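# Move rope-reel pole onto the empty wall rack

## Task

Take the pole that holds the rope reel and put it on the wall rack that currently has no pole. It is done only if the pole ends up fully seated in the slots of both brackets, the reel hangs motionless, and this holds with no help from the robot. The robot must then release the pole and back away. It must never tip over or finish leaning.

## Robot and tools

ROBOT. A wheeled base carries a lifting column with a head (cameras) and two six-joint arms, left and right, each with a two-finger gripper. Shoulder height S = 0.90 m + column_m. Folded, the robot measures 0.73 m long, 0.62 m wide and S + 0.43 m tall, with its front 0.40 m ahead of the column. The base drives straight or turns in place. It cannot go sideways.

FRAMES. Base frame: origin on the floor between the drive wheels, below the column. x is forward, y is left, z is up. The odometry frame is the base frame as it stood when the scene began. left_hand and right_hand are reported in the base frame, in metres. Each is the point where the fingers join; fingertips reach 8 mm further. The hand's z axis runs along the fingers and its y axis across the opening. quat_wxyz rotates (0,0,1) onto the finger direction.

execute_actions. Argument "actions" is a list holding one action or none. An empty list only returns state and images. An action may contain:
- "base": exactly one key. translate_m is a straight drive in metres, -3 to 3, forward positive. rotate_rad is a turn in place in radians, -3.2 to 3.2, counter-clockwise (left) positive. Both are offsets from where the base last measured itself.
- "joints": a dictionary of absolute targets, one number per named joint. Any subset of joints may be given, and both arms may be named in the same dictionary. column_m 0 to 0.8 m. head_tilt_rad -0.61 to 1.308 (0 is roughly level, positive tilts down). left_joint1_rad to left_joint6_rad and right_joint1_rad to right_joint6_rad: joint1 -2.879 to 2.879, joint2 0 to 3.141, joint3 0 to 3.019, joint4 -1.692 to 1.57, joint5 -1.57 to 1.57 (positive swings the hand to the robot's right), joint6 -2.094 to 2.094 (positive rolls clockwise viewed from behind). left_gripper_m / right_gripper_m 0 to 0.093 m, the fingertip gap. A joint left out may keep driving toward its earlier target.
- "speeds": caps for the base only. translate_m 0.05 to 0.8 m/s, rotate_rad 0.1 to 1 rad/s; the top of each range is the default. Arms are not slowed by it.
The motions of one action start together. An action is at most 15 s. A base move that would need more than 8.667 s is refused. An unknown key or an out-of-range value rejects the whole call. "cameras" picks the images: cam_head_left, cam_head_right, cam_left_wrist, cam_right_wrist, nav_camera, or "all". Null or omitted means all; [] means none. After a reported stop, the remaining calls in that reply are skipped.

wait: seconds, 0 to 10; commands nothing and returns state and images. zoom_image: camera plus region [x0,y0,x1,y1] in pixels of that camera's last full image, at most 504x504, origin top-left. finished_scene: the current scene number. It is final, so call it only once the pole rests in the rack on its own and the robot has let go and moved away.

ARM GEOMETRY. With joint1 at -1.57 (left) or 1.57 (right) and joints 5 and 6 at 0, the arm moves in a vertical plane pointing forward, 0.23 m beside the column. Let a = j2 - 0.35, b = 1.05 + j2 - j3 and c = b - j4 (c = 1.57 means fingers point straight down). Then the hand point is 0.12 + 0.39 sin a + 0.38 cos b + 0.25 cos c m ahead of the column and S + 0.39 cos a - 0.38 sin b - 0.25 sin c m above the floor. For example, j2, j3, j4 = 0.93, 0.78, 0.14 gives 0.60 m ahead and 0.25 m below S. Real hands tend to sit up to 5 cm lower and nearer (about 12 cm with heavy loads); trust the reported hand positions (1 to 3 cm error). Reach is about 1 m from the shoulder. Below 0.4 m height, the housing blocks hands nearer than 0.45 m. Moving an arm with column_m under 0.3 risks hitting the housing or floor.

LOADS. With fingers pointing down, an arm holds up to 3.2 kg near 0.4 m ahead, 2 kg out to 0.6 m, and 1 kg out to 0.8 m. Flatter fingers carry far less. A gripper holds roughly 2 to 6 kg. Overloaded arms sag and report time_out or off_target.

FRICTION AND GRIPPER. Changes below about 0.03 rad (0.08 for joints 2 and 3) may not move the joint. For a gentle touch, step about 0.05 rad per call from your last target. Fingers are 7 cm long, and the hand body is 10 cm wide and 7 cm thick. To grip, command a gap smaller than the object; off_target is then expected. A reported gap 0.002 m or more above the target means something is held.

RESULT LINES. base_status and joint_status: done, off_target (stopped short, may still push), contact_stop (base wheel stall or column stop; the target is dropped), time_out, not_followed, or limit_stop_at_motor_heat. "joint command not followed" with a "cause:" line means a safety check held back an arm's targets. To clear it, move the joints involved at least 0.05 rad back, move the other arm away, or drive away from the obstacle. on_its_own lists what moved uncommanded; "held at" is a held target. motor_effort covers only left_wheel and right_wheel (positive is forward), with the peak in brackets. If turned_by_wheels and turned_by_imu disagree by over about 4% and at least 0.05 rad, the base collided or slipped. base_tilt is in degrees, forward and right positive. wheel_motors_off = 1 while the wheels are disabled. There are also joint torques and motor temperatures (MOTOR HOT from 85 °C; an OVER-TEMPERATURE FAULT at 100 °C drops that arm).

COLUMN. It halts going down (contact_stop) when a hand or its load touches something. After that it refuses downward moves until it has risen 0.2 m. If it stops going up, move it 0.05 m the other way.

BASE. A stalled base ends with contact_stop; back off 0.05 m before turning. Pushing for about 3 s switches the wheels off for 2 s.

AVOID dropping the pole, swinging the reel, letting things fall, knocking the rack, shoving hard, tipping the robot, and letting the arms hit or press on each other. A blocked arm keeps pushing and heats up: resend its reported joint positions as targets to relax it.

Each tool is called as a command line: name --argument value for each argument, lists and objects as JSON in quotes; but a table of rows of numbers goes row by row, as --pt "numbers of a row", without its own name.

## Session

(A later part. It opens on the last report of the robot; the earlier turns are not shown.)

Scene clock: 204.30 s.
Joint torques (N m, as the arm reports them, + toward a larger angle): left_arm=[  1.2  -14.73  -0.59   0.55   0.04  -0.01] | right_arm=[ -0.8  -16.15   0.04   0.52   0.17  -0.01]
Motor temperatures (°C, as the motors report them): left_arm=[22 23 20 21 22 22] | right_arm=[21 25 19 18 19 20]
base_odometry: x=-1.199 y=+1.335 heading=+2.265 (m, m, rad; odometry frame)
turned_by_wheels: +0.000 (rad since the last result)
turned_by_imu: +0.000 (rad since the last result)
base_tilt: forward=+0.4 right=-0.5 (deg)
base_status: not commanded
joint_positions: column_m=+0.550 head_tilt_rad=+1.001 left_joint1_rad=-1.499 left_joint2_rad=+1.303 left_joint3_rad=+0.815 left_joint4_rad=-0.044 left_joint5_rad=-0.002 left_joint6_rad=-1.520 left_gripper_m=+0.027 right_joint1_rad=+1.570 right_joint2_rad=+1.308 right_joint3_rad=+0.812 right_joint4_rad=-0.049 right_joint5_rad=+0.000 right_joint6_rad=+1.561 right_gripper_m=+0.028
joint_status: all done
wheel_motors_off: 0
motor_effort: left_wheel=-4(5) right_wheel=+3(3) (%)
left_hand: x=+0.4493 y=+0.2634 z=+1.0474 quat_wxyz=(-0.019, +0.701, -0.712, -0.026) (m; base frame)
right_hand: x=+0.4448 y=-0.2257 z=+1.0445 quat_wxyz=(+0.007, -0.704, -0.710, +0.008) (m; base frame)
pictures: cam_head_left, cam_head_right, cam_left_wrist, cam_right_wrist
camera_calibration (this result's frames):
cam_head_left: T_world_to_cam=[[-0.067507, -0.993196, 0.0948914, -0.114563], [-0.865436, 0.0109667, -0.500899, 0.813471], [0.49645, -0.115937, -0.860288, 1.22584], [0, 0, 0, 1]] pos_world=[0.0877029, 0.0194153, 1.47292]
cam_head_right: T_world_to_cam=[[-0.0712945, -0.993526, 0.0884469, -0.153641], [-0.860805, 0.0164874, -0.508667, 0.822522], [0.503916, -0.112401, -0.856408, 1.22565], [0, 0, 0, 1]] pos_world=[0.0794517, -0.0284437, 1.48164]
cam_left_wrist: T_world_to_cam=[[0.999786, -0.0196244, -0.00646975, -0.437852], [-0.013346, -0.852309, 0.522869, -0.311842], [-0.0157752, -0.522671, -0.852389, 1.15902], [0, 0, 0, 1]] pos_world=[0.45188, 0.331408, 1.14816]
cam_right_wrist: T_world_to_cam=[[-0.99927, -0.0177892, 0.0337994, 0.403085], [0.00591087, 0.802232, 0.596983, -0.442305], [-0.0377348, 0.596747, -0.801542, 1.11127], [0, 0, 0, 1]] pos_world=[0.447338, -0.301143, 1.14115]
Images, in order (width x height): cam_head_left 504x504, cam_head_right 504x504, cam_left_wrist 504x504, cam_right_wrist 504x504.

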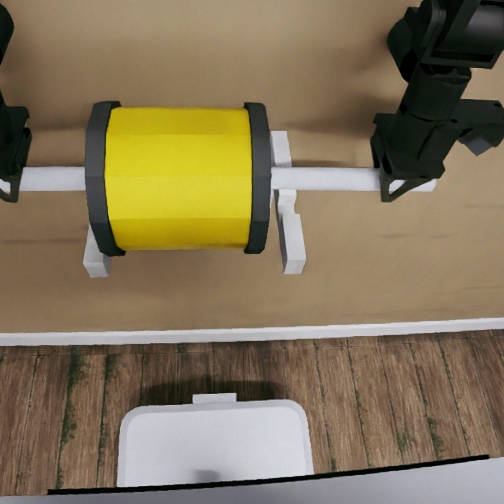

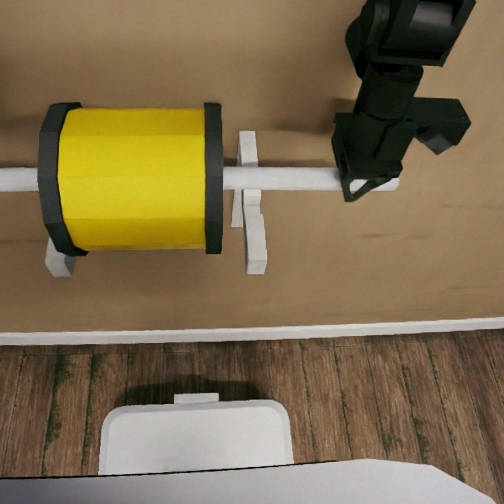

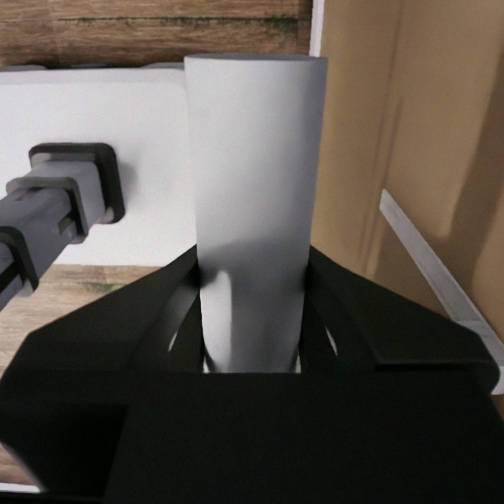

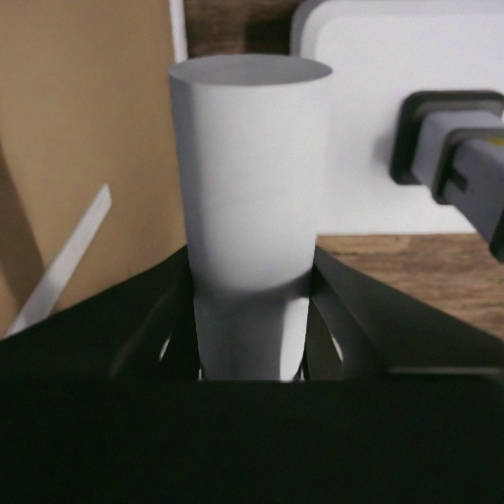

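execute_actions --actions '[{"base": {"translate_m": -2.297}, "joints": {"column_m": 0.61, "head_tilt_rad": 0.55}}]' --cameras '[]'

execute_actions --actions '[{"base": {"rotate_rad": 1.555}, "speeds": {"rotate_rad": 0.9}}]' --cameras '["cam_head_left", "cam_head_right", "nav_camera"]'

Scene clock: 225.80 s.
Joint torques (N m, as the arm reports them, + toward a larger angle): left_arm=[  1.17 -15.28  -0.17   0.73   0.04   0.  ] | right_arm=[ -0.86 -16.44   0.45   0.51   0.11   0.  ]
Motor temperatures (°C, as the motors report them): left_arm=[22 23 20 21 22 22] | right_arm=[21 25 19 18 19 20]
base_odometry: x=+0.270 y=-0.431 heading=+2.264 (m, m, rad; odometry frame)
turned_by_wheels: -0.001 (rad since the last result)
turned_by_imu: +0.005 (rad since the last result)
base_tilt: forward=+0.3 right=-0.5 (deg)
base_status: done
joint_positions: column_m=+0.610 head_tilt_rad=+0.567 left_joint1_rad=-1.499 left_joint2_rad=+1.306 left_joint3_rad=+0.809 left_joint4_rad=-0.044 left_joint5_rad=-0.002 left_joint6_rad=-1.520 left_gripper_m=+0.027 right_joint1_rad=+1.570 right_joint2_rad=+1.311 right_joint3_rad=+0.805 right_joint4_rad=-0.049 right_joint5_rad=+0.002 right_joint6_rad=+1.561 right_gripper_m=+0.028
joint_status: all done
wheel_motors_off: 0
motor_effort: left_wheel=-1(69) right_wheel=+2(70) (%)
left_hand: x=+0.4443 y=+0.2631 z=+1.1062 quat_wxyz=(-0.016, +0.701, -0.712, -0.029) (m; base frame)
right_hand: x=+0.4394 y=-0.2260 z=+1.1035 quat_wxyz=(+0.010, -0.704, -0.710, +0.012) (m; base frame)
pictures: none
No camera images: the call's "cameras" was empty. Leave "cameras" out to get every camera's image.

Scene clock: 229.00 s.
Joint torques (N m, as the arm reports them, + toward a larger angle): left_arm=[  1.32 -15.65  -0.44   0.58   0.04  -0.01] | right_arm=[ -0.54 -16.89   0.21   0.58   0.14   0.01]
Motor temperatures (°C, as the motors report them): left_arm=[22 24 20 21 22 22] | right_arm=[21 25 19 18 19 20]
base_odometry: x=+0.270 y=-0.431 heading=-2.465 (m, m, rad; odometry frame)
turned_by_wheels: +1.554 (rad since the last result)
turned_by_imu: +1.557 (rad since the last result)
base_tilt: forward=+0.3 right=-0.4 (deg)
base_status: done
joint_positions: column_m=+0.610 head_tilt_rad=+0.567 left_joint1_rad=-1.501 left_joint2_rad=+1.306 left_joint3_rad=+0.814 left_joint4_rad=-0.044 left_joint5_rad=-0.002 left_joint6_rad=-1.520 left_gripper_m=+0.027 right_joint1_rad=+1.569 right_joint2_rad=+1.311 right_joint3_rad=+0.810 right_joint4_rad=-0.049 right_joint5_rad=+0.001 right_joint6_rad=+1.561 right_gripper_m=+0.028
joint_status: not commanded
wheel_motors_off: 0
motor_effort: left_wheel=-5(56) right_wheel=+4(69) (%)
left_hand: x=+0.4472 y=+0.2624 z=+1.1062 quat_wxyz=(-0.017, +0.701, -0.712, -0.027) (m; base frame)
right_hand: x=+0.4423 y=-0.2267 z=+1.1035 quat_wxyz=(+0.008, -0.704, -0.710, +0.010) (m; base frame)
pictures: cam_head_left, cam_head_right, nav_camera
camera_calibration (this result's frames):
cam_head_left: T_world_to_cam=[[-0.101108, -0.993196, 0.0577812, -0.0593524], [-0.575172, 0.0109667, -0.817959, 1.335], [0.81176, -0.115937, -0.572367, 0.8022], [0, 0, 0, 1]] pos_world=[0.110661, 0.0194153, 1.55456]
cam_head_right: T_world_to_cam=[[-0.10184, -0.993526, 0.050342, -0.096609], [-0.567707, 0.0164874, -0.823066, 1.34013], [0.816907, -0.112401, -0.565711, 0.797461], [0, 0, 0, 1]] pos_world=[0.0995112, -0.0284437, 1.55901]
Images, in order (width x height): cam_head_left 504x504, cam_head_right 504x504, nav_camera 504x504.

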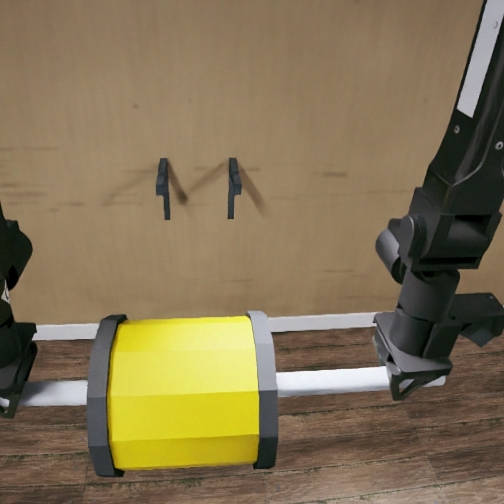

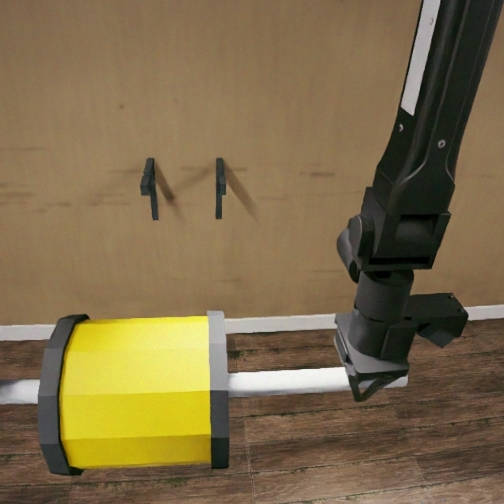

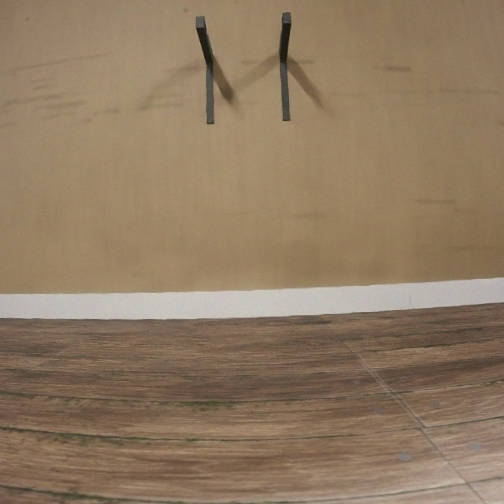

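zoom_image --camera "cam_head_left" --region '[140, 150, 260, 230]'

zoom_image --camera "cam_head_right" --region '[125, 150, 245, 230]'

zoom_image --camera "nav_camera" --region '[180, 0, 320, 130]'

Region (140, 150, 260, 230) of cam_head_left's 504x504 image, scaled by 4.200, with more detail than that image has.

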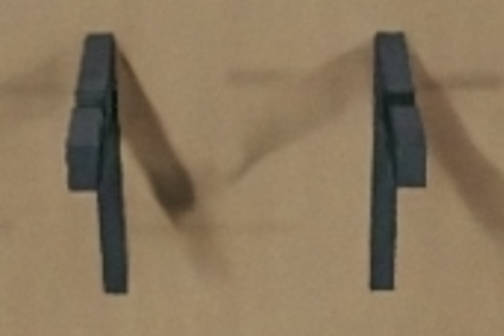

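Region (125, 150, 245, 230) of cam_head_right's 504x504 image, scaled by 4.200, with more detail than that image has.

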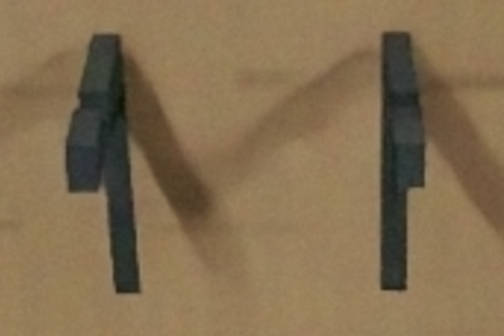

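Region (180, 0, 320, 130) of nav_camera's 504x504 image, scaled by 3.600, with more detail than that image has; it fills the top 468 rows of this view, and the rest is white.

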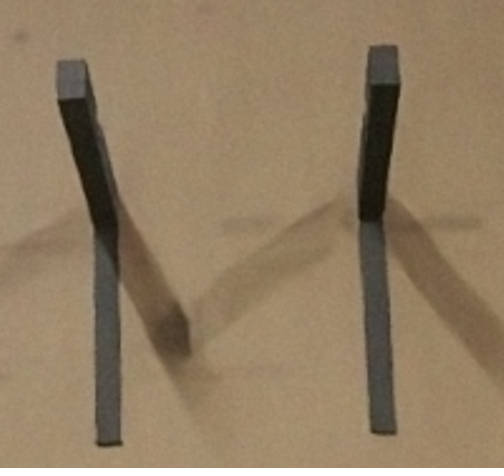

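execute_actions --actions '[{"base": {"rotate_rad": -0.016}}]' --cameras '[]'

execute_actions --actions '[{"base": {"translate_m": 1.04}, "joints": {"head_tilt_rad": 1.0, "column_m": 0.57}}]'

Scene clock: 303.13 s.
Joint torques (N m, as the arm reports them, + toward a larger angle): left_arm=[  1.47 -15.96  -0.75   0.55   0.05  -0.01] | right_arm=[ -0.32 -16.65   0.16   0.45   0.13   0.01]
Motor temperatures (°C, as the motors report them): left_arm=[22 24 20 21 22 22] | right_arm=[21 26 19 18 19 20]
base_odometry: x=+0.270 y=-0.431 heading=-2.481 (m, m, rad; odometry frame)
turned_by_wheels: -0.016 (rad since the last result)
turned_by_imu: -0.017 (rad since the last result)
base_tilt: forward=+0.4 right=-0.5 (deg)
base_status: done
joint_positions: column_m=+0.610 head_tilt_rad=+0.567 left_joint1_rad=-1.503 left_joint2_rad=+1.306 left_joint3_rad=+0.814 left_joint4_rad=-0.044 left_joint5_rad=-0.003 left_joint6_rad=-1.520 left_gripper_m=+0.027 right_joint1_rad=+1.567 right_joint2_rad=+1.311 right_joint3_rad=+0.810 right_joint4_rad=-0.049 right_joint5_rad=+0.001 right_joint6_rad=+1.561 right_gripper_m=+0.028
joint_status: not commanded
wheel_motors_off: 0
motor_effort: left_wheel=+1(12) right_wheel=+1(10) (%)
left_hand: x=+0.4470 y=+0.2615 z=+1.1061 quat_wxyz=(-0.016, +0.701, -0.712, -0.027) (m; base frame)
right_hand: x=+0.4421 y=-0.2275 z=+1.1035 quat_wxyz=(+0.008, -0.704, -0.710, +0.011) (m; base frame)
pictures: none
No camera images: the call's "cameras" was empty. Leave "cameras" out to get every camera's image.

Scene clock: 306.67 s.
Joint torques (N m, as the arm reports them, + toward a larger angle): left_arm=[  1.42 -15.37  -0.75   0.6    0.05   0.  ] | right_arm=[ -0.42 -16.41   0.15   0.51   0.14   0.  ]
Motor temperatures (°C, as the motors report them): left_arm=[22 24 20 21 22 22] | right_arm=[21 26 19 18 19 20]
base_odometry: x=-0.551 y=-1.069 heading=-2.480 (m, m, rad; odometry frame)
turned_by_wheels: +0.001 (rad since the last result)
turned_by_imu: -0.002 (rad since the last result)
base_tilt: forward=+0.4 right=-0.5 (deg)
base_status: done
joint_positions: column_m=+0.570 head_tilt_rad=+1.001 left_joint1_rad=-1.503 left_joint2_rad=+1.309 left_joint3_rad=+0.814 left_joint4_rad=-0.044 left_joint5_rad=-0.003 left_joint6_rad=-1.521 left_gripper_m=+0.027 right_joint1_rad=+1.567 right_joint2_rad=+1.312 right_joint3_rad=+0.810 right_joint4_rad=-0.049 right_joint5_rad=+0.001 right_joint6_rad=+1.560 right_gripper_m=+0.028
joint_status: all done
wheel_motors_off: 0
motor_effort: left_wheel=+2(84) right_wheel=-1(54) (%)
left_hand: x=+0.4463 y=+0.2615 z=+1.0655 quat_wxyz=(-0.016, +0.701, -0.712, -0.027) (m; base frame)
right_hand: x=+0.4418 y=-0.2275 z=+1.0633 quat_wxyz=(+0.008, -0.704, -0.710, +0.011) (m; base frame)
pictures: cam_head_left, cam_head_right, cam_left_wrist, cam_right_wrist, nav_camera
camera_calibration (this result's frames):
cam_head_left: T_world_to_cam=[[-0.0675062, -0.993196, 0.094892, -0.116474], [-0.865441, 0.0109667, -0.500891, 0.823541], [0.496443, -0.115937, -0.860293, 1.24317], [0, 0, 0, 1]] pos_world=[0.0877023, 0.0194153, 1.49304]
cam_head_right: T_world_to_cam=[[-0.0712938, -0.993526, 0.0884475, -0.155422], [-0.86081, 0.0164874, -0.50866, 0.832748], [0.503909, -0.112401, -0.856412, 1.24289], [0, 0, 0, 1]] pos_world=[0.0794512, -0.0284437, 1.50176]
cam_left_wrist: T_world_to_cam=[[0.999705, -0.0203898, -0.0132206, -0.427366], [-0.0103984, -0.850647, 0.525634, -0.327741], [-0.0219637, -0.525341, -0.850608, 1.17497], [0, 0, 0, 1]] pos_world=[0.449639, 0.329753, 1.16606]
cam_right_wrist: T_world_to_cam=[[-0.999051, -0.0172865, 0.0399676, 0.392965], [0.00984045, 0.804464, 0.593919, -0.450006], [-0.0424193, 0.593749, -0.803531, 1.13081], [0, 0, 0, 1]] pos_world=[0.444989, -0.30261, 1.1602]
Images, in order (width x height): cam_head_left 504x504, cam_head_right 504x504, cam_left_wrist 504x504, cam_right_wrist 504x504, nav_camera 504x504.

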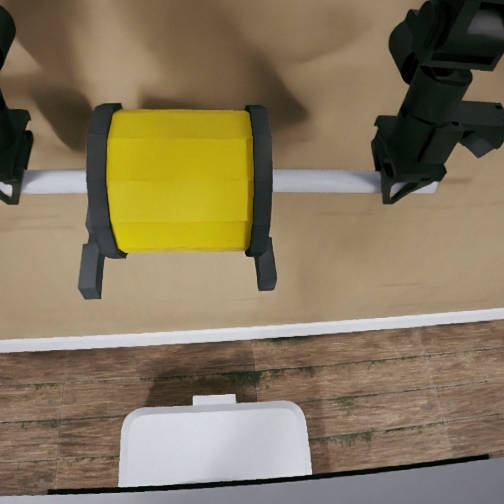

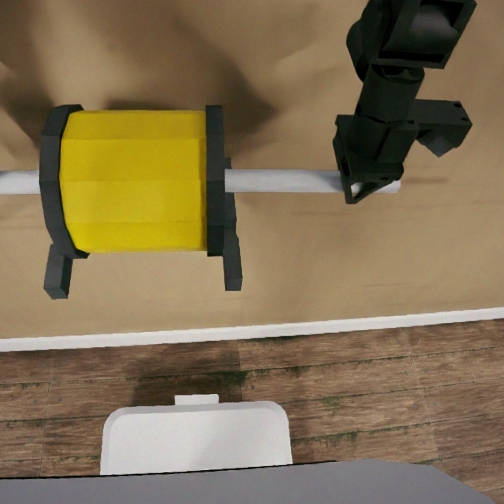

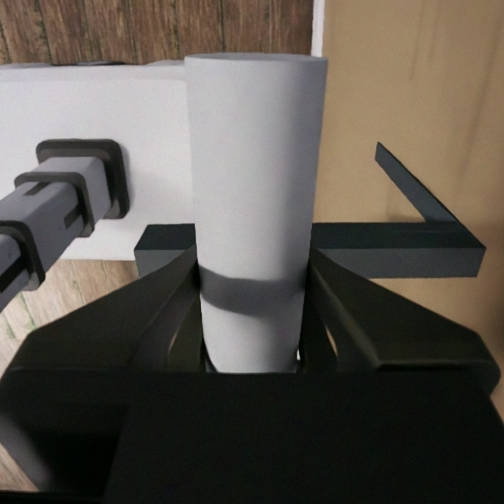

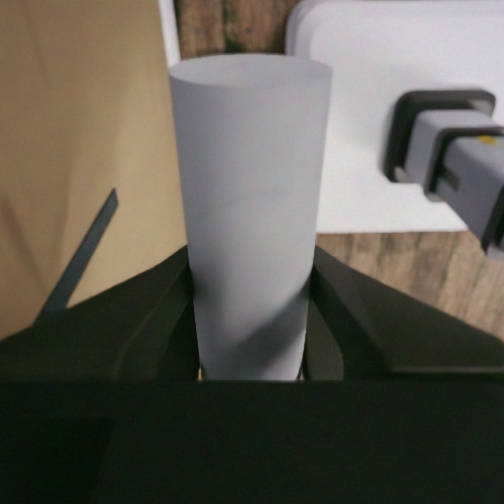

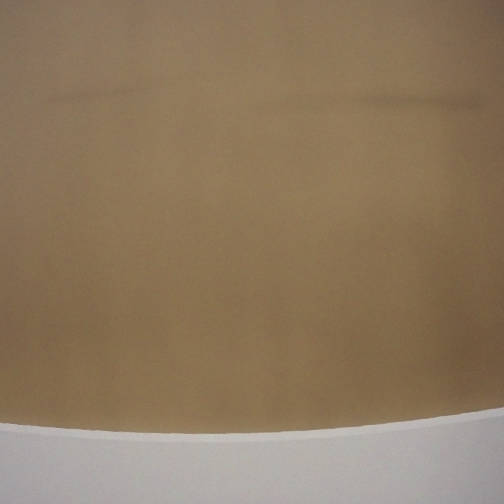

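zoom_image --camera "nav_camera" --region '[200, 410, 300, 460]'

zoom_image --camera "nav_camera" --region '[0, 400, 100, 450]'

zoom_image --camera "nav_camera" --region '[404, 400, 504, 450]'

zoom_image --camera "cam_head_left" --region '[60, 200, 300, 310]'

Region (200, 410, 300, 460) of nav_camera's 504x504 image, scaled by 5.040, with more detail than that image has.

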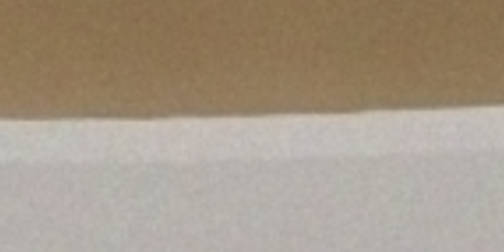

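Region (0, 400, 100, 450) of nav_camera's 504x504 image, scaled by 5.040, with more detail than that image has.

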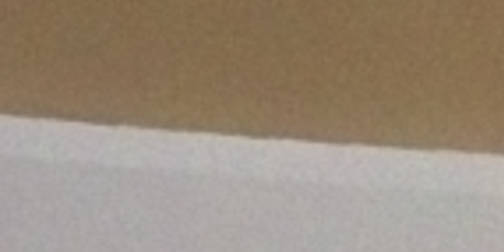

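Region (404, 400, 504, 450) of nav_camera's 504x504 image, scaled by 5.040, with more detail than that image has.

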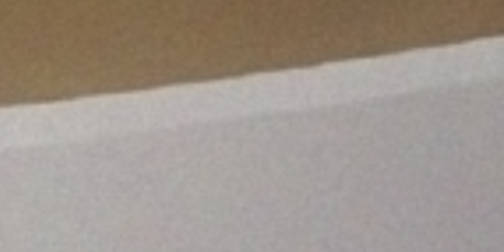

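Region (60, 200, 300, 310) of cam_head_left's 504x504 image, scaled by 2.100, with more detail than that image has; it fills the top 231 rows of this view, and the rest is white.

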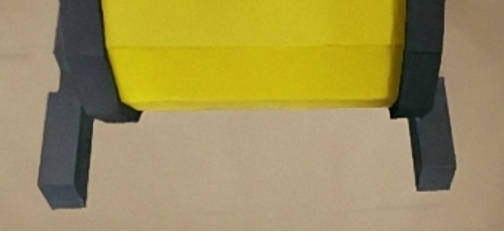

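execute_actions --actions '[{"base": {"rotate_rad": 0.027}, "joints": {"column_m": 0.54}}]' --cameras '["cam_head_left", "cam_head_right"]'

Scene clock: 336.27 s.
Joint torques (N m, as the arm reports them, + toward a larger angle): left_arm=[  1.28 -15.78  -0.4    0.59   0.04   0.  ] | right_arm=[ -0.61 -16.73   0.2    0.58   0.14   0.02]
Motor temperatures (°C, as the motors report them): left_arm=[22 24 20 21 22 22] | right_arm=[21 26 19 18 19 20]
base_odometry: x=-0.551 y=-1.069 heading=-2.455 (m, m, rad; odometry frame)
turned_by_wheels: +0.024 (rad since the last result)
turned_by_imu: +0.024 (rad since the last result)
base_tilt: forward=+0.4 right=-0.5 (deg)
base_status: done
joint_positions: column_m=+0.540 head_tilt_rad=+1.001 left_joint1_rad=-1.501 left_joint2_rad=+1.309 left_joint3_rad=+0.813 left_joint4_rad=-0.044 left_joint5_rad=-0.002 left_joint6_rad=-1.521 left_gripper_m=+0.027 right_joint1_rad=+1.568 right_joint2_rad=+1.312 right_joint3_rad=+0.810 right_joint4_rad=-0.049 right_joint5_rad=+0.001 right_joint6_rad=+1.560 right_gripper_m=+0.028
joint_status: all done
wheel_motors_off: 0
motor_effort: left_wheel=-1(65) right_wheel=+0(54) (%)
left_hand: x=+0.4456 y=+0.2622 z=+1.0355 quat_wxyz=(-0.016, +0.702, -0.712, -0.028) (m; base frame)
right_hand: x=+0.4416 y=-0.2269 z=+1.0333 quat_wxyz=(+0.009, -0.703, -0.711, +0.011) (m; base frame)
pictures: cam_head_left, cam_head_right
camera_calibration (this result's frames):
cam_head_left: T_world_to_cam=[[-0.0675062, -0.993196, 0.094892, -0.113626], [-0.865441, 0.0109667, -0.500892, 0.808508], [0.496443, -0.115937, -0.860293, 1.21735], [0, 0, 0, 1]] pos_world=[0.0877024, 0.0194153, 1.46303]
cam_head_right: T_world_to_cam=[[-0.0712938, -0.993526, 0.0884475, -0.152768], [-0.86081, 0.0164874, -0.50866, 0.817482], [0.503909, -0.112401, -0.856412, 1.21719], [0, 0, 0, 1]] pos_world=[0.0794512, -0.0284437, 1.47175]
Images, in order (width x height): cam_head_left 504x504, cam_head_right 504x504.

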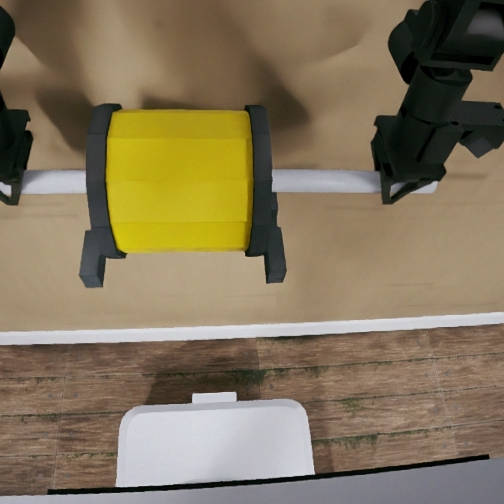

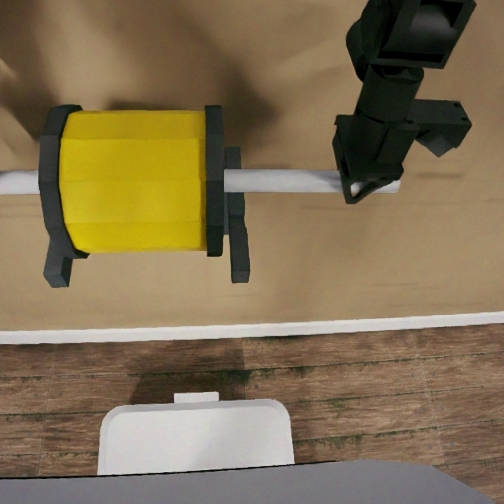

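execute_actions --actions '[{"base": {"translate_m": 0.012}, "joints": {"column_m": 0.475}}]' --cameras '["cam_head_left", "cam_head_right", "nav_camera"]'

zoom_image --camera "cam_head_left" --region '[40, 100, 320, 280]'

zoom_image --camera "nav_camera" --region '[200, 410, 300, 460]'

zoom_image --camera "nav_camera" --region '[0, 400, 100, 450]'

zoom_image --camera "nav_camera" --region '[404, 400, 504, 450]'

Scene clock: 349.67 s.
Joint torques (N m, as the arm reports them, + toward a larger angle): left_arm=[  1.27 -15.62  -0.68   0.58   0.03   0.01] | right_arm=[ -0.78 -16.59   0.02   0.49   0.12   0.03]
Motor temperatures (°C, as the motors report them): left_arm=[22 24 20 21 22 22] | right_arm=[21 26 19 18 19 20]
base_odometry: x=-0.561 y=-1.077 heading=-2.454 (m, m, rad; odometry frame)
turned_by_wheels: +0.002 (rad since the last result)
turned_by_imu: +0.002 (rad since the last result)
base_tilt: forward=+0.4 right=-0.4 (deg)
base_status: done
joint_positions: column_m=+0.475 head_tilt_rad=+1.001 left_joint1_rad=-1.501 left_joint2_rad=+1.309 left_joint3_rad=+0.814 left_joint4_rad=-0.044 left_joint5_rad=-0.002 left_joint6_rad=-1.521 left_gripper_m=+0.027 right_joint1_rad=+1.568 right_joint2_rad=+1.313 right_joint3_rad=+0.812 right_joint4_rad=-0.049 right_joint5_rad=+0.001 right_joint6_rad=+1.560 right_gripper_m=+0.028
joint_status: all done
wheel_motors_off: 0
motor_effort: left_wheel=+4(57) right_wheel=-1(49) (%)
left_hand: x=+0.4464 y=+0.2622 z=+0.9705 quat_wxyz=(-0.016, +0.702, -0.712, -0.028) (m; base frame)
right_hand: x=+0.4425 y=-0.2269 z=+0.9681 quat_wxyz=(+0.008, -0.703, -0.711, +0.010) (m; base frame)
pictures: cam_head_left, cam_head_right, nav_camera
camera_calibration (this result's frames):
cam_head_left: T_world_to_cam=[[-0.0674952, -0.993196, 0.0948999, -0.107473], [-0.865499, 0.0109667, -0.50079, 0.775818], [0.496342, -0.115937, -0.86035, 1.16154], [0, 0, 0, 1]] pos_world=[0.087695, 0.0194153, 1.39805]
cam_head_right: T_world_to_cam=[[-0.0712835, -0.993526, 0.0884558, -0.147034], [-0.860869, 0.0164874, -0.50856, 0.784288], [0.503809, -0.112401, -0.856471, 1.16164], [0, 0, 0, 1]] pos_world=[0.0794449, -0.0284437, 1.40677]
Images, in order (width x height): cam_head_left 504x504, cam_head_right 504x504, nav_camera 504x504.

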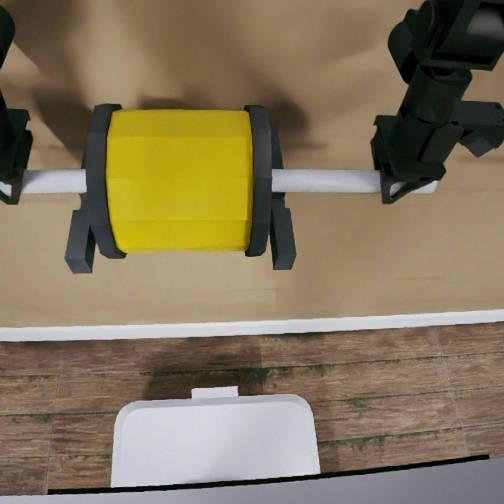

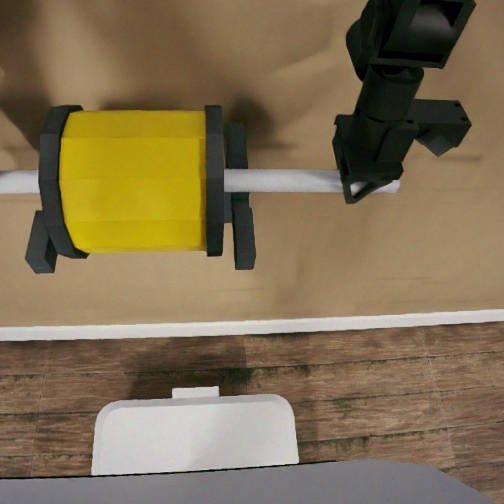

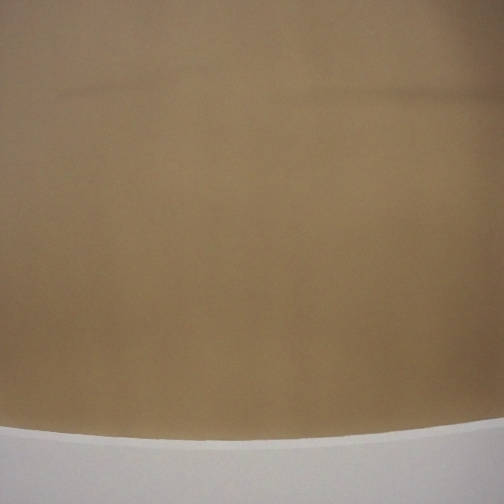

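Region (40, 100, 320, 280) of cam_head_left's 504x504 image, scaled by 1.800, with more detail than that image has; it fills the top 324 rows of this view, and the rest is white.

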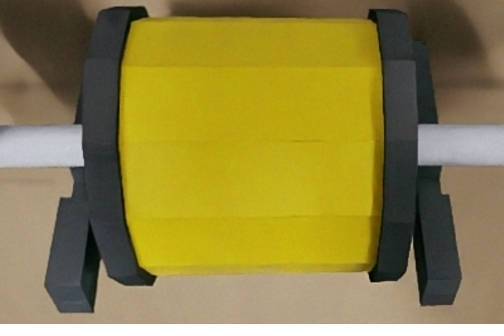

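Region (200, 410, 300, 460) of nav_camera's 504x504 image, scaled by 5.040, with more detail than that image has.

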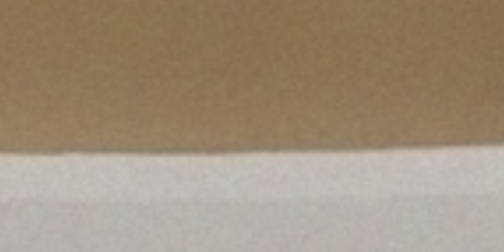

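Region (0, 400, 100, 450) of nav_camera's 504x504 image, scaled by 5.040, with more detail than that image has.

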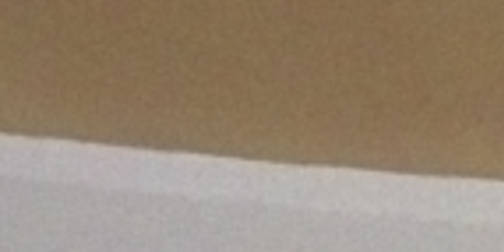

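Region (404, 400, 504, 450) of nav_camera's 504x504 image, scaled by 5.040, with more detail than that image has.

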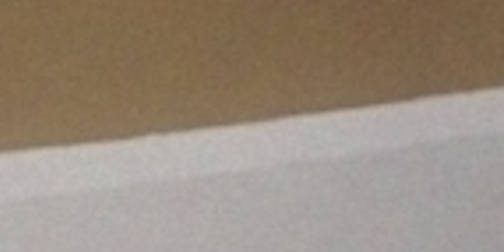

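execute_actions --actions '[{"joints": {"column_m": 0.438}}]' --cameras '["cam_head_left", "cam_head_right"]'

zoom_image --camera "cam_head_left" --region '[30, 130, 130, 230]'

zoom_image --camera "cam_head_right" --region '[200, 130, 300, 230]'

Scene clock: 359.20 s.
Joint torques (N m, as the arm reports them, + toward a larger angle): left_arm=[  1.38 -16.19  -0.69   0.59   0.04   0.  ] | right_arm=[ -0.62 -16.57   0.11   0.52   0.14   0.02]
Motor temperatures (°C, as the motors report them): left_arm=[22 24 20 21 22 22] | right_arm=[21 26 19 18 19 20]
base_odometry: x=-0.561 y=-1.077 heading=-2.454 (m, m, rad; odometry frame)
turned_by_wheels: +0.000 (rad since the last result)
turned_by_imu: -0.001 (rad since the last result)
base_tilt: forward=+0.3 right=-0.4 (deg)
base_status: not commanded
joint_positions: column_m=+0.438 head_tilt_rad=+1.001 left_joint1_rad=-1.501 left_joint2_rad=+1.309 left_joint3_rad=+0.814 left_joint4_rad=-0.044 left_joint5_rad=-0.002 left_joint6_rad=-1.521 left_gripper_m=+0.027 right_joint1_rad=+1.568 right_joint2_rad=+1.313 right_joint3_rad=+0.812 right_joint4_rad=-0.049 right_joint5_rad=+0.001 right_joint6_rad=+1.560 right_gripper_m=+0.028
joint_status: all done
wheel_motors_off: 0
motor_effort: left_wheel=+5(5) right_wheel=-1(0) (%)
left_hand: x=+0.4464 y=+0.2622 z=+0.9335 quat_wxyz=(-0.016, +0.702, -0.712, -0.028) (m; base frame)
right_hand: x=+0.4425 y=-0.2269 z=+0.9311 quat_wxyz=(+0.008, -0.703, -0.711, +0.010) (m; base frame)
pictures: cam_head_left, cam_head_right
camera_calibration (this result's frames):
cam_head_left: T_world_to_cam=[[-0.0674952, -0.993196, 0.0948999, -0.103961], [-0.865499, 0.0109667, -0.50079, 0.757286], [0.496342, -0.115937, -0.86035, 1.1297], [0, 0, 0, 1]] pos_world=[0.087695, 0.0194153, 1.36105]
cam_head_right: T_world_to_cam=[[-0.0712835, -0.993526, 0.0884558, -0.14376], [-0.860869, 0.0164874, -0.50856, 0.765469], [0.503809, -0.112401, -0.856471, 1.12994], [0, 0, 0, 1]] pos_world=[0.0794449, -0.0284437, 1.36977]
Images, in order (width x height): cam_head_left 504x504, cam_head_right 504x504.

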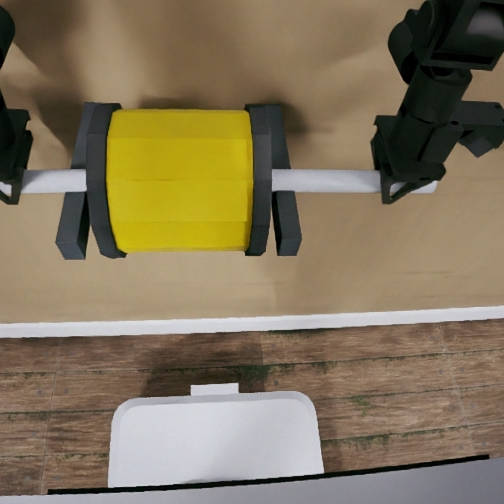

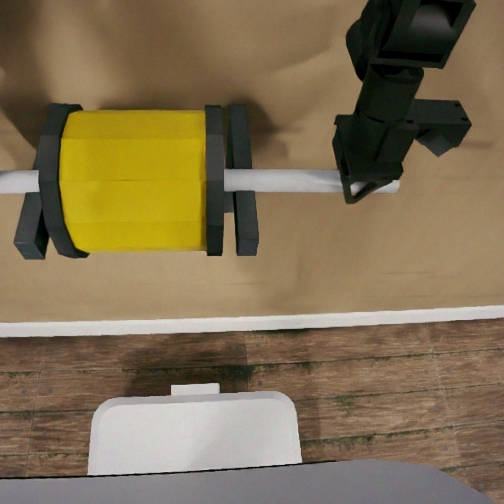

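Region (30, 130, 130, 230) of cam_head_left's 504x504 image, scaled by 5.040, with more detail than that image has.

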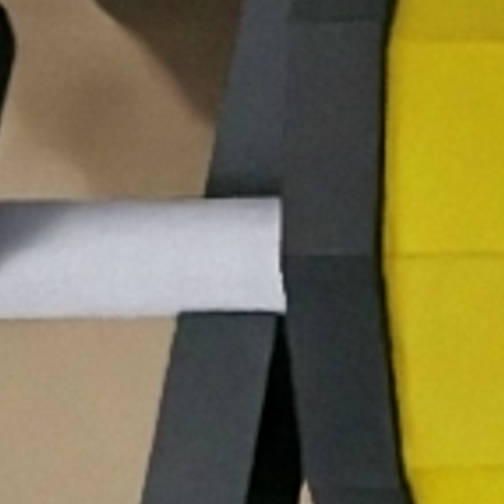

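Region (200, 130, 300, 230) of cam_head_right's 504x504 image, scaled by 5.040, with more detail than that image has.

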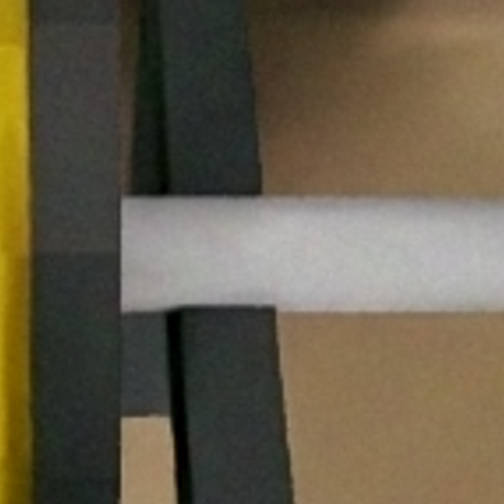

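execute_actions --actions '[{"joints": {"column_m": 0.423}}]' --cameras '["cam_head_left", "cam_head_right"]'

zoom_image --camera "cam_head_left" --region '[30, 130, 130, 230]'

zoom_image --camera "cam_head_right" --region '[200, 130, 300, 230]'

Scene clock: 365.97 s.
Joint torques (N m, as the arm reports them, + toward a larger angle): left_arm=[  1.3  -15.     0.01   0.61   0.07   0.  ] | right_arm=[ -0.61 -16.43   0.44   0.48   0.12   0.01]
Motor temperatures (°C, as the motors report them): left_arm=[22 24 20 21 22 22] | right_arm=[21 26 19 18 19 20]
base_odometry: x=-0.561 y=-1.077 heading=-2.454 (m, m, rad; odometry frame)
turned_by_wheels: +0.000 (rad since the last result)
turned_by_imu: +0.000 (rad since the last result)
base_tilt: forward=+0.4 right=-0.5 (deg)
base_status: not commanded
joint_positions: column_m=+0.423 head_tilt_rad=+1.001 left_joint1_rad=-1.501 left_joint2_rad=+1.298 left_joint3_rad=+0.807 left_joint4_rad=-0.044 left_joint5_rad=-0.003 left_joint6_rad=-1.521 left_gripper_m=+0.027 right_joint1_rad=+1.568 right_joint2_rad=+1.307 right_joint3_rad=+0.807 right_joint4_rad=-0.049 right_joint5_rad=+0.001 right_joint6_rad=+1.560 right_gripper_m=+0.028
joint_status: all done
wheel_motors_off: 0
motor_effort: left_wheel=+7(6) right_wheel=-4(2) (%)
left_hand: x=+0.4462 y=+0.2622 z=+0.9221 quat_wxyz=(-0.018, +0.702, -0.712, -0.027) (m; base frame)
right_hand: x=+0.4425 y=-0.2269 z=+0.9182 quat_wxyz=(+0.007, -0.703, -0.711, +0.010) (m; base frame)
pictures: cam_head_left, cam_head_right
camera_calibration (this result's frames):
cam_head_left: T_world_to_cam=[[-0.0674952, -0.993196, 0.0948999, -0.102539], [-0.865499, 0.0109667, -0.500791, 0.749783], [0.496342, -0.115937, -0.86035, 1.11681], [0, 0, 0, 1]] pos_world=[0.087695, 0.0194153, 1.34606]
cam_head_right: T_world_to_cam=[[-0.0712835, -0.993526, 0.0884558, -0.142435], [-0.860869, 0.0164874, -0.50856, 0.757849], [0.503809, -0.112401, -0.856471, 1.11711], [0, 0, 0, 1]] pos_world=[0.0794449, -0.0284437, 1.35478]
Images, in order (width x height): cam_head_left 504x504, cam_head_right 504x504.

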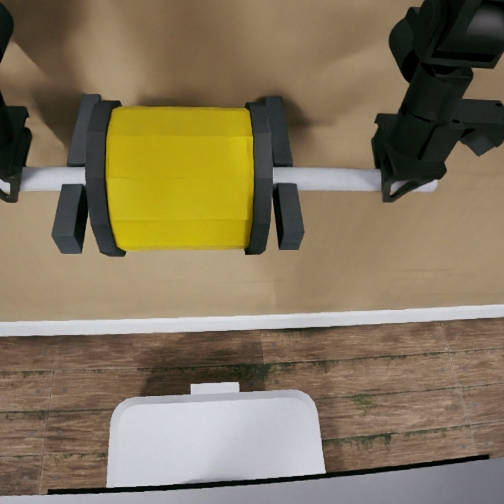

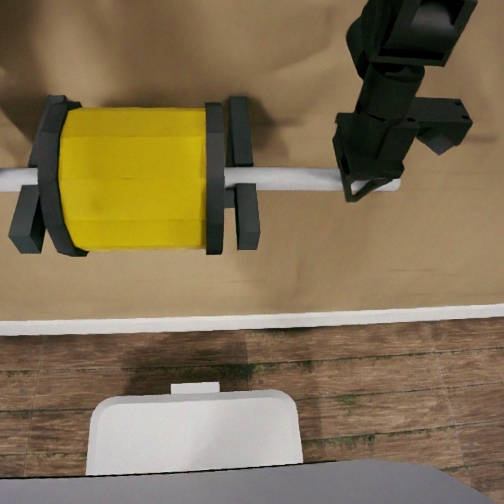

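Region (30, 130, 130, 230) of cam_head_left's 504x504 image, scaled by 5.040, with more detail than that image has.

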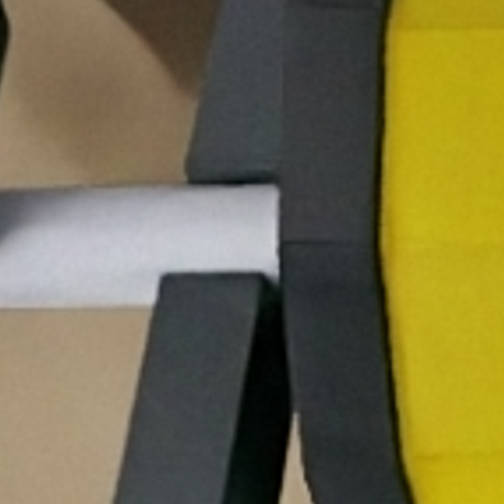

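Region (200, 130, 300, 230) of cam_head_right's 504x504 image, scaled by 5.040, with more detail than that image has.

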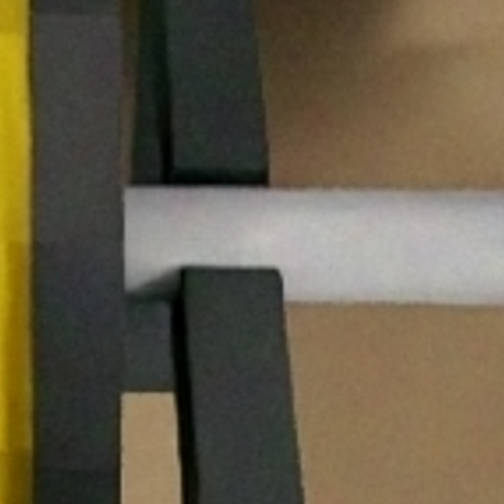

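Seated on both sides. Release, lift clear, and back away.

execute_actions --actions '[{"joints": {"left_gripper_m": 0.093, "right_gripper_m": 0.093}}]' --cameras '[]'

execute_actions --actions '[{"joints": {"column_m": 0.495}}]' --cameras '["cam_left_wrist", "cam_right_wrist"]'

execute_actions --actions '[{"base": {"translate_m": -0.6}, "joints": {"head_tilt_rad": 0.55, "column_m": 0.52}}]' --cameras '["cam_head_left"]'

zoom_image --camera "cam_head_left" --region '[50, 150, 350, 300]'

Scene clock: 374.33 s.
Joint torques (N m, as the arm reports them, + toward a larger angle): left_arm=[  1.38 -14.98  -0.22   0.59   0.07   0.  ] | right_arm=[ -0.66 -16.01   0.41   0.54   0.14   0.01]
Motor temperatures (°C, as the motors report them): left_arm=[22 24 20 21 22 22] | right_arm=[21 26 19 18 19 20]
base_odometry: x=-0.561 y=-1.077 heading=-2.454 (m, m, rad; odometry frame)
turned_by_wheels: +0.000 (rad since the last result)
turned_by_imu: +0.000 (rad since the last result)
base_tilt: forward=+0.4 right=-0.4 (deg)
base_status: not commanded
joint_positions: column_m=+0.423 head_tilt_rad=+1.001 left_joint1_rad=-1.501 left_joint2_rad=+1.297 left_joint3_rad=+0.807 left_joint4_rad=-0.044 left_joint5_rad=-0.003 left_joint6_rad=-1.521 left_gripper_m=+0.093 right_joint1_rad=+1.568 right_joint2_rad=+1.305 right_joint3_rad=+0.807 right_joint4_rad=-0.049 right_joint5_rad=+0.001 right_joint6_rad=+1.561 right_gripper_m=+0.093
joint_status: all done
wheel_motors_off: 0
motor_effort: left_wheel=+6(7) right_wheel=-2(6) (%)
left_hand: x=+0.4466 y=+0.2621 z=+0.9222 quat_wxyz=(-0.018, +0.702, -0.712, -0.027) (m; base frame)
right_hand: x=+0.4430 y=-0.2269 z=+0.9185 quat_wxyz=(+0.007, -0.704, -0.710, +0.009) (m; base frame)
pictures: none
No camera images: the call's "cameras" was empty. Leave "cameras" out to get every camera's image.

Scene clock: 375.87 s.
Joint torques (N m, as the arm reports them, + toward a larger angle): left_arm=[  1.37 -14.89   0.03   0.63   0.08   0.  ] | right_arm=[ -0.44 -15.71   0.42   0.49   0.13   0.  ]
Motor temperatures (°C, as the motors report them): left_arm=[22 24 20 21 22 22] | right_arm=[21 26 19 18 19 20]
base_odometry: x=-0.561 y=-1.077 heading=-2.454 (m, m, rad; odometry frame)
turned_by_wheels: +0.000 (rad since the last result)
turned_by_imu: +0.000 (rad since the last result)
base_tilt: forward=+0.4 right=-0.5 (deg)
base_status: not commanded
joint_positions: column_m=+0.495 head_tilt_rad=+1.001 left_joint1_rad=-1.501 left_joint2_rad=+1.297 left_joint3_rad=+0.807 left_joint4_rad=-0.044 left_joint5_rad=-0.003 left_joint6_rad=-1.521 left_gripper_m=+0.093 right_joint1_rad=+1.568 right_joint2_rad=+1.302 right_joint3_rad=+0.807 right_joint4_rad=-0.049 right_joint5_rad=+0.001 right_joint6_rad=+1.562 right_gripper_m=+0.093
joint_status: all done
wheel_motors_off: 0
motor_effort: left_wheel=+6(6) right_wheel=+0(3) (%)
left_hand: x=+0.4466 y=+0.2621 z=+0.9941 quat_wxyz=(-0.018, +0.702, -0.712, -0.027) (m; base frame)
right_hand: x=+0.4442 y=-0.2269 z=+0.9913 quat_wxyz=(+0.006, -0.704, -0.710, +0.008) (m; base frame)
pictures: cam_left_wrist, cam_right_wrist
camera_calibration (this result's frames):
cam_left_wrist: T_world_to_cam=[[0.99978, -0.0191223, -0.00865805, -0.433509], [-0.0117512, -0.851643, 0.523991, -0.287114], [-0.0173935, -0.523774, -0.85168, 1.11318], [0, 0, 0, 1]] pos_world=[0.449401, 0.330244, 1.09476]
cam_right_wrist: T_world_to_cam=[[-0.999331, -0.0163868, 0.0327038, 0.405745], [0.00628108, 0.803896, 0.594737, -0.407137], [-0.0360363, 0.594545, -0.803255, 1.06978], [0, 0, 0, 1]] pos_world=[0.446582, -0.302088, 1.08818]
Images, in order (width x height): cam_left_wrist 504x504, cam_right_wrist 504x504.

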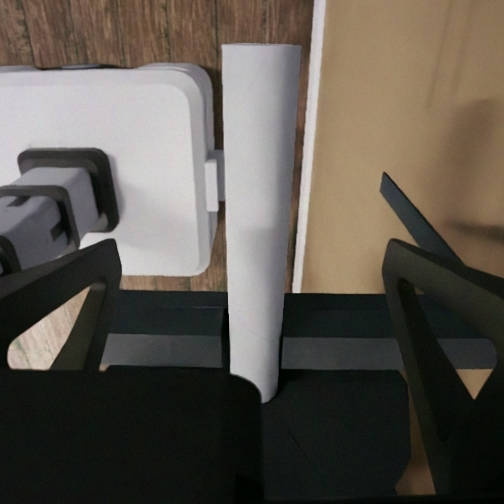

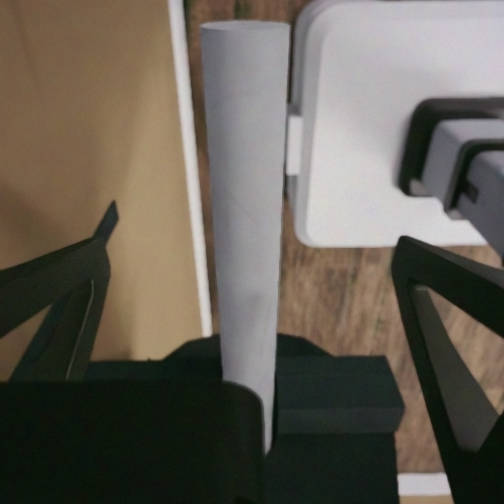

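Scene clock: 378.63 s.
Joint torques (N m, as the arm reports them, + toward a larger angle): left_arm=[  1.34 -14.86   0.06   0.6    0.08   0.  ] | right_arm=[ -0.15 -15.76   0.43   0.54   0.12  -0.01]
Motor temperatures (°C, as the motors report them): left_arm=[22 24 20 21 22 22] | right_arm=[21 26 19 18 19 20]
base_odometry: x=-0.097 y=-0.696 heading=-2.453 (m, m, rad; odometry frame)
turned_by_wheels: +0.001 (rad since the last result)
turned_by_imu: +0.002 (rad since the last result)
base_tilt: forward=+0.4 right=-0.5 (deg)
base_status: done
joint_positions: column_m=+0.520 head_tilt_rad=+0.567 left_joint1_rad=-1.502 left_joint2_rad=+1.297 left_joint3_rad=+0.806 left_joint4_rad=-0.044 left_joint5_rad=-0.003 left_joint6_rad=-1.521 left_gripper_m=+0.093 right_joint1_rad=+1.568 right_joint2_rad=+1.299 right_joint3_rad=+0.807 right_joint4_rad=-0.049 right_joint5_rad=+0.001 right_joint6_rad=+1.562 right_gripper_m=+0.093
joint_status: all done
wheel_motors_off: 0
motor_effort: left_wheel=+1(85) right_wheel=-1(64) (%)
left_hand: x=+0.4461 y=+0.2619 z=+1.0191 quat_wxyz=(-0.017, +0.702, -0.712, -0.027) (m; base frame)
right_hand: x=+0.4456 y=-0.2269 z=+1.0175 quat_wxyz=(+0.005, -0.704, -0.710, +0.007) (m; base frame)
pictures: cam_head_left
camera_calibration (this result's frames):
cam_head_left: T_world_to_cam=[[-0.1011, -0.993196, 0.0577955, -0.0541764], [-0.575288, 0.0109667, -0.817878, 1.2613], [0.811679, -0.115937, -0.572482, 0.750887], [0, 0, 0, 1]] pos_world=[0.110655, 0.0194153, 1.46459]
Images, in order (width x height): cam_head_left 504x504.

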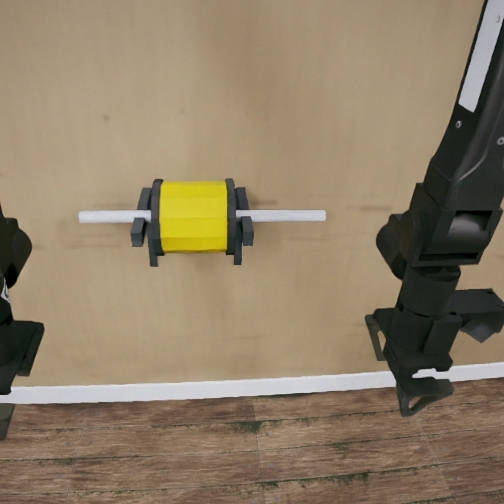

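Region (50, 150, 350, 300) of cam_head_left's 504x504 image, scaled by 1.680, with more detail than that image has.

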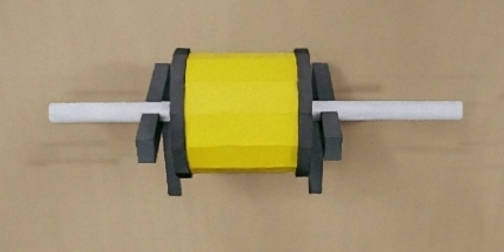

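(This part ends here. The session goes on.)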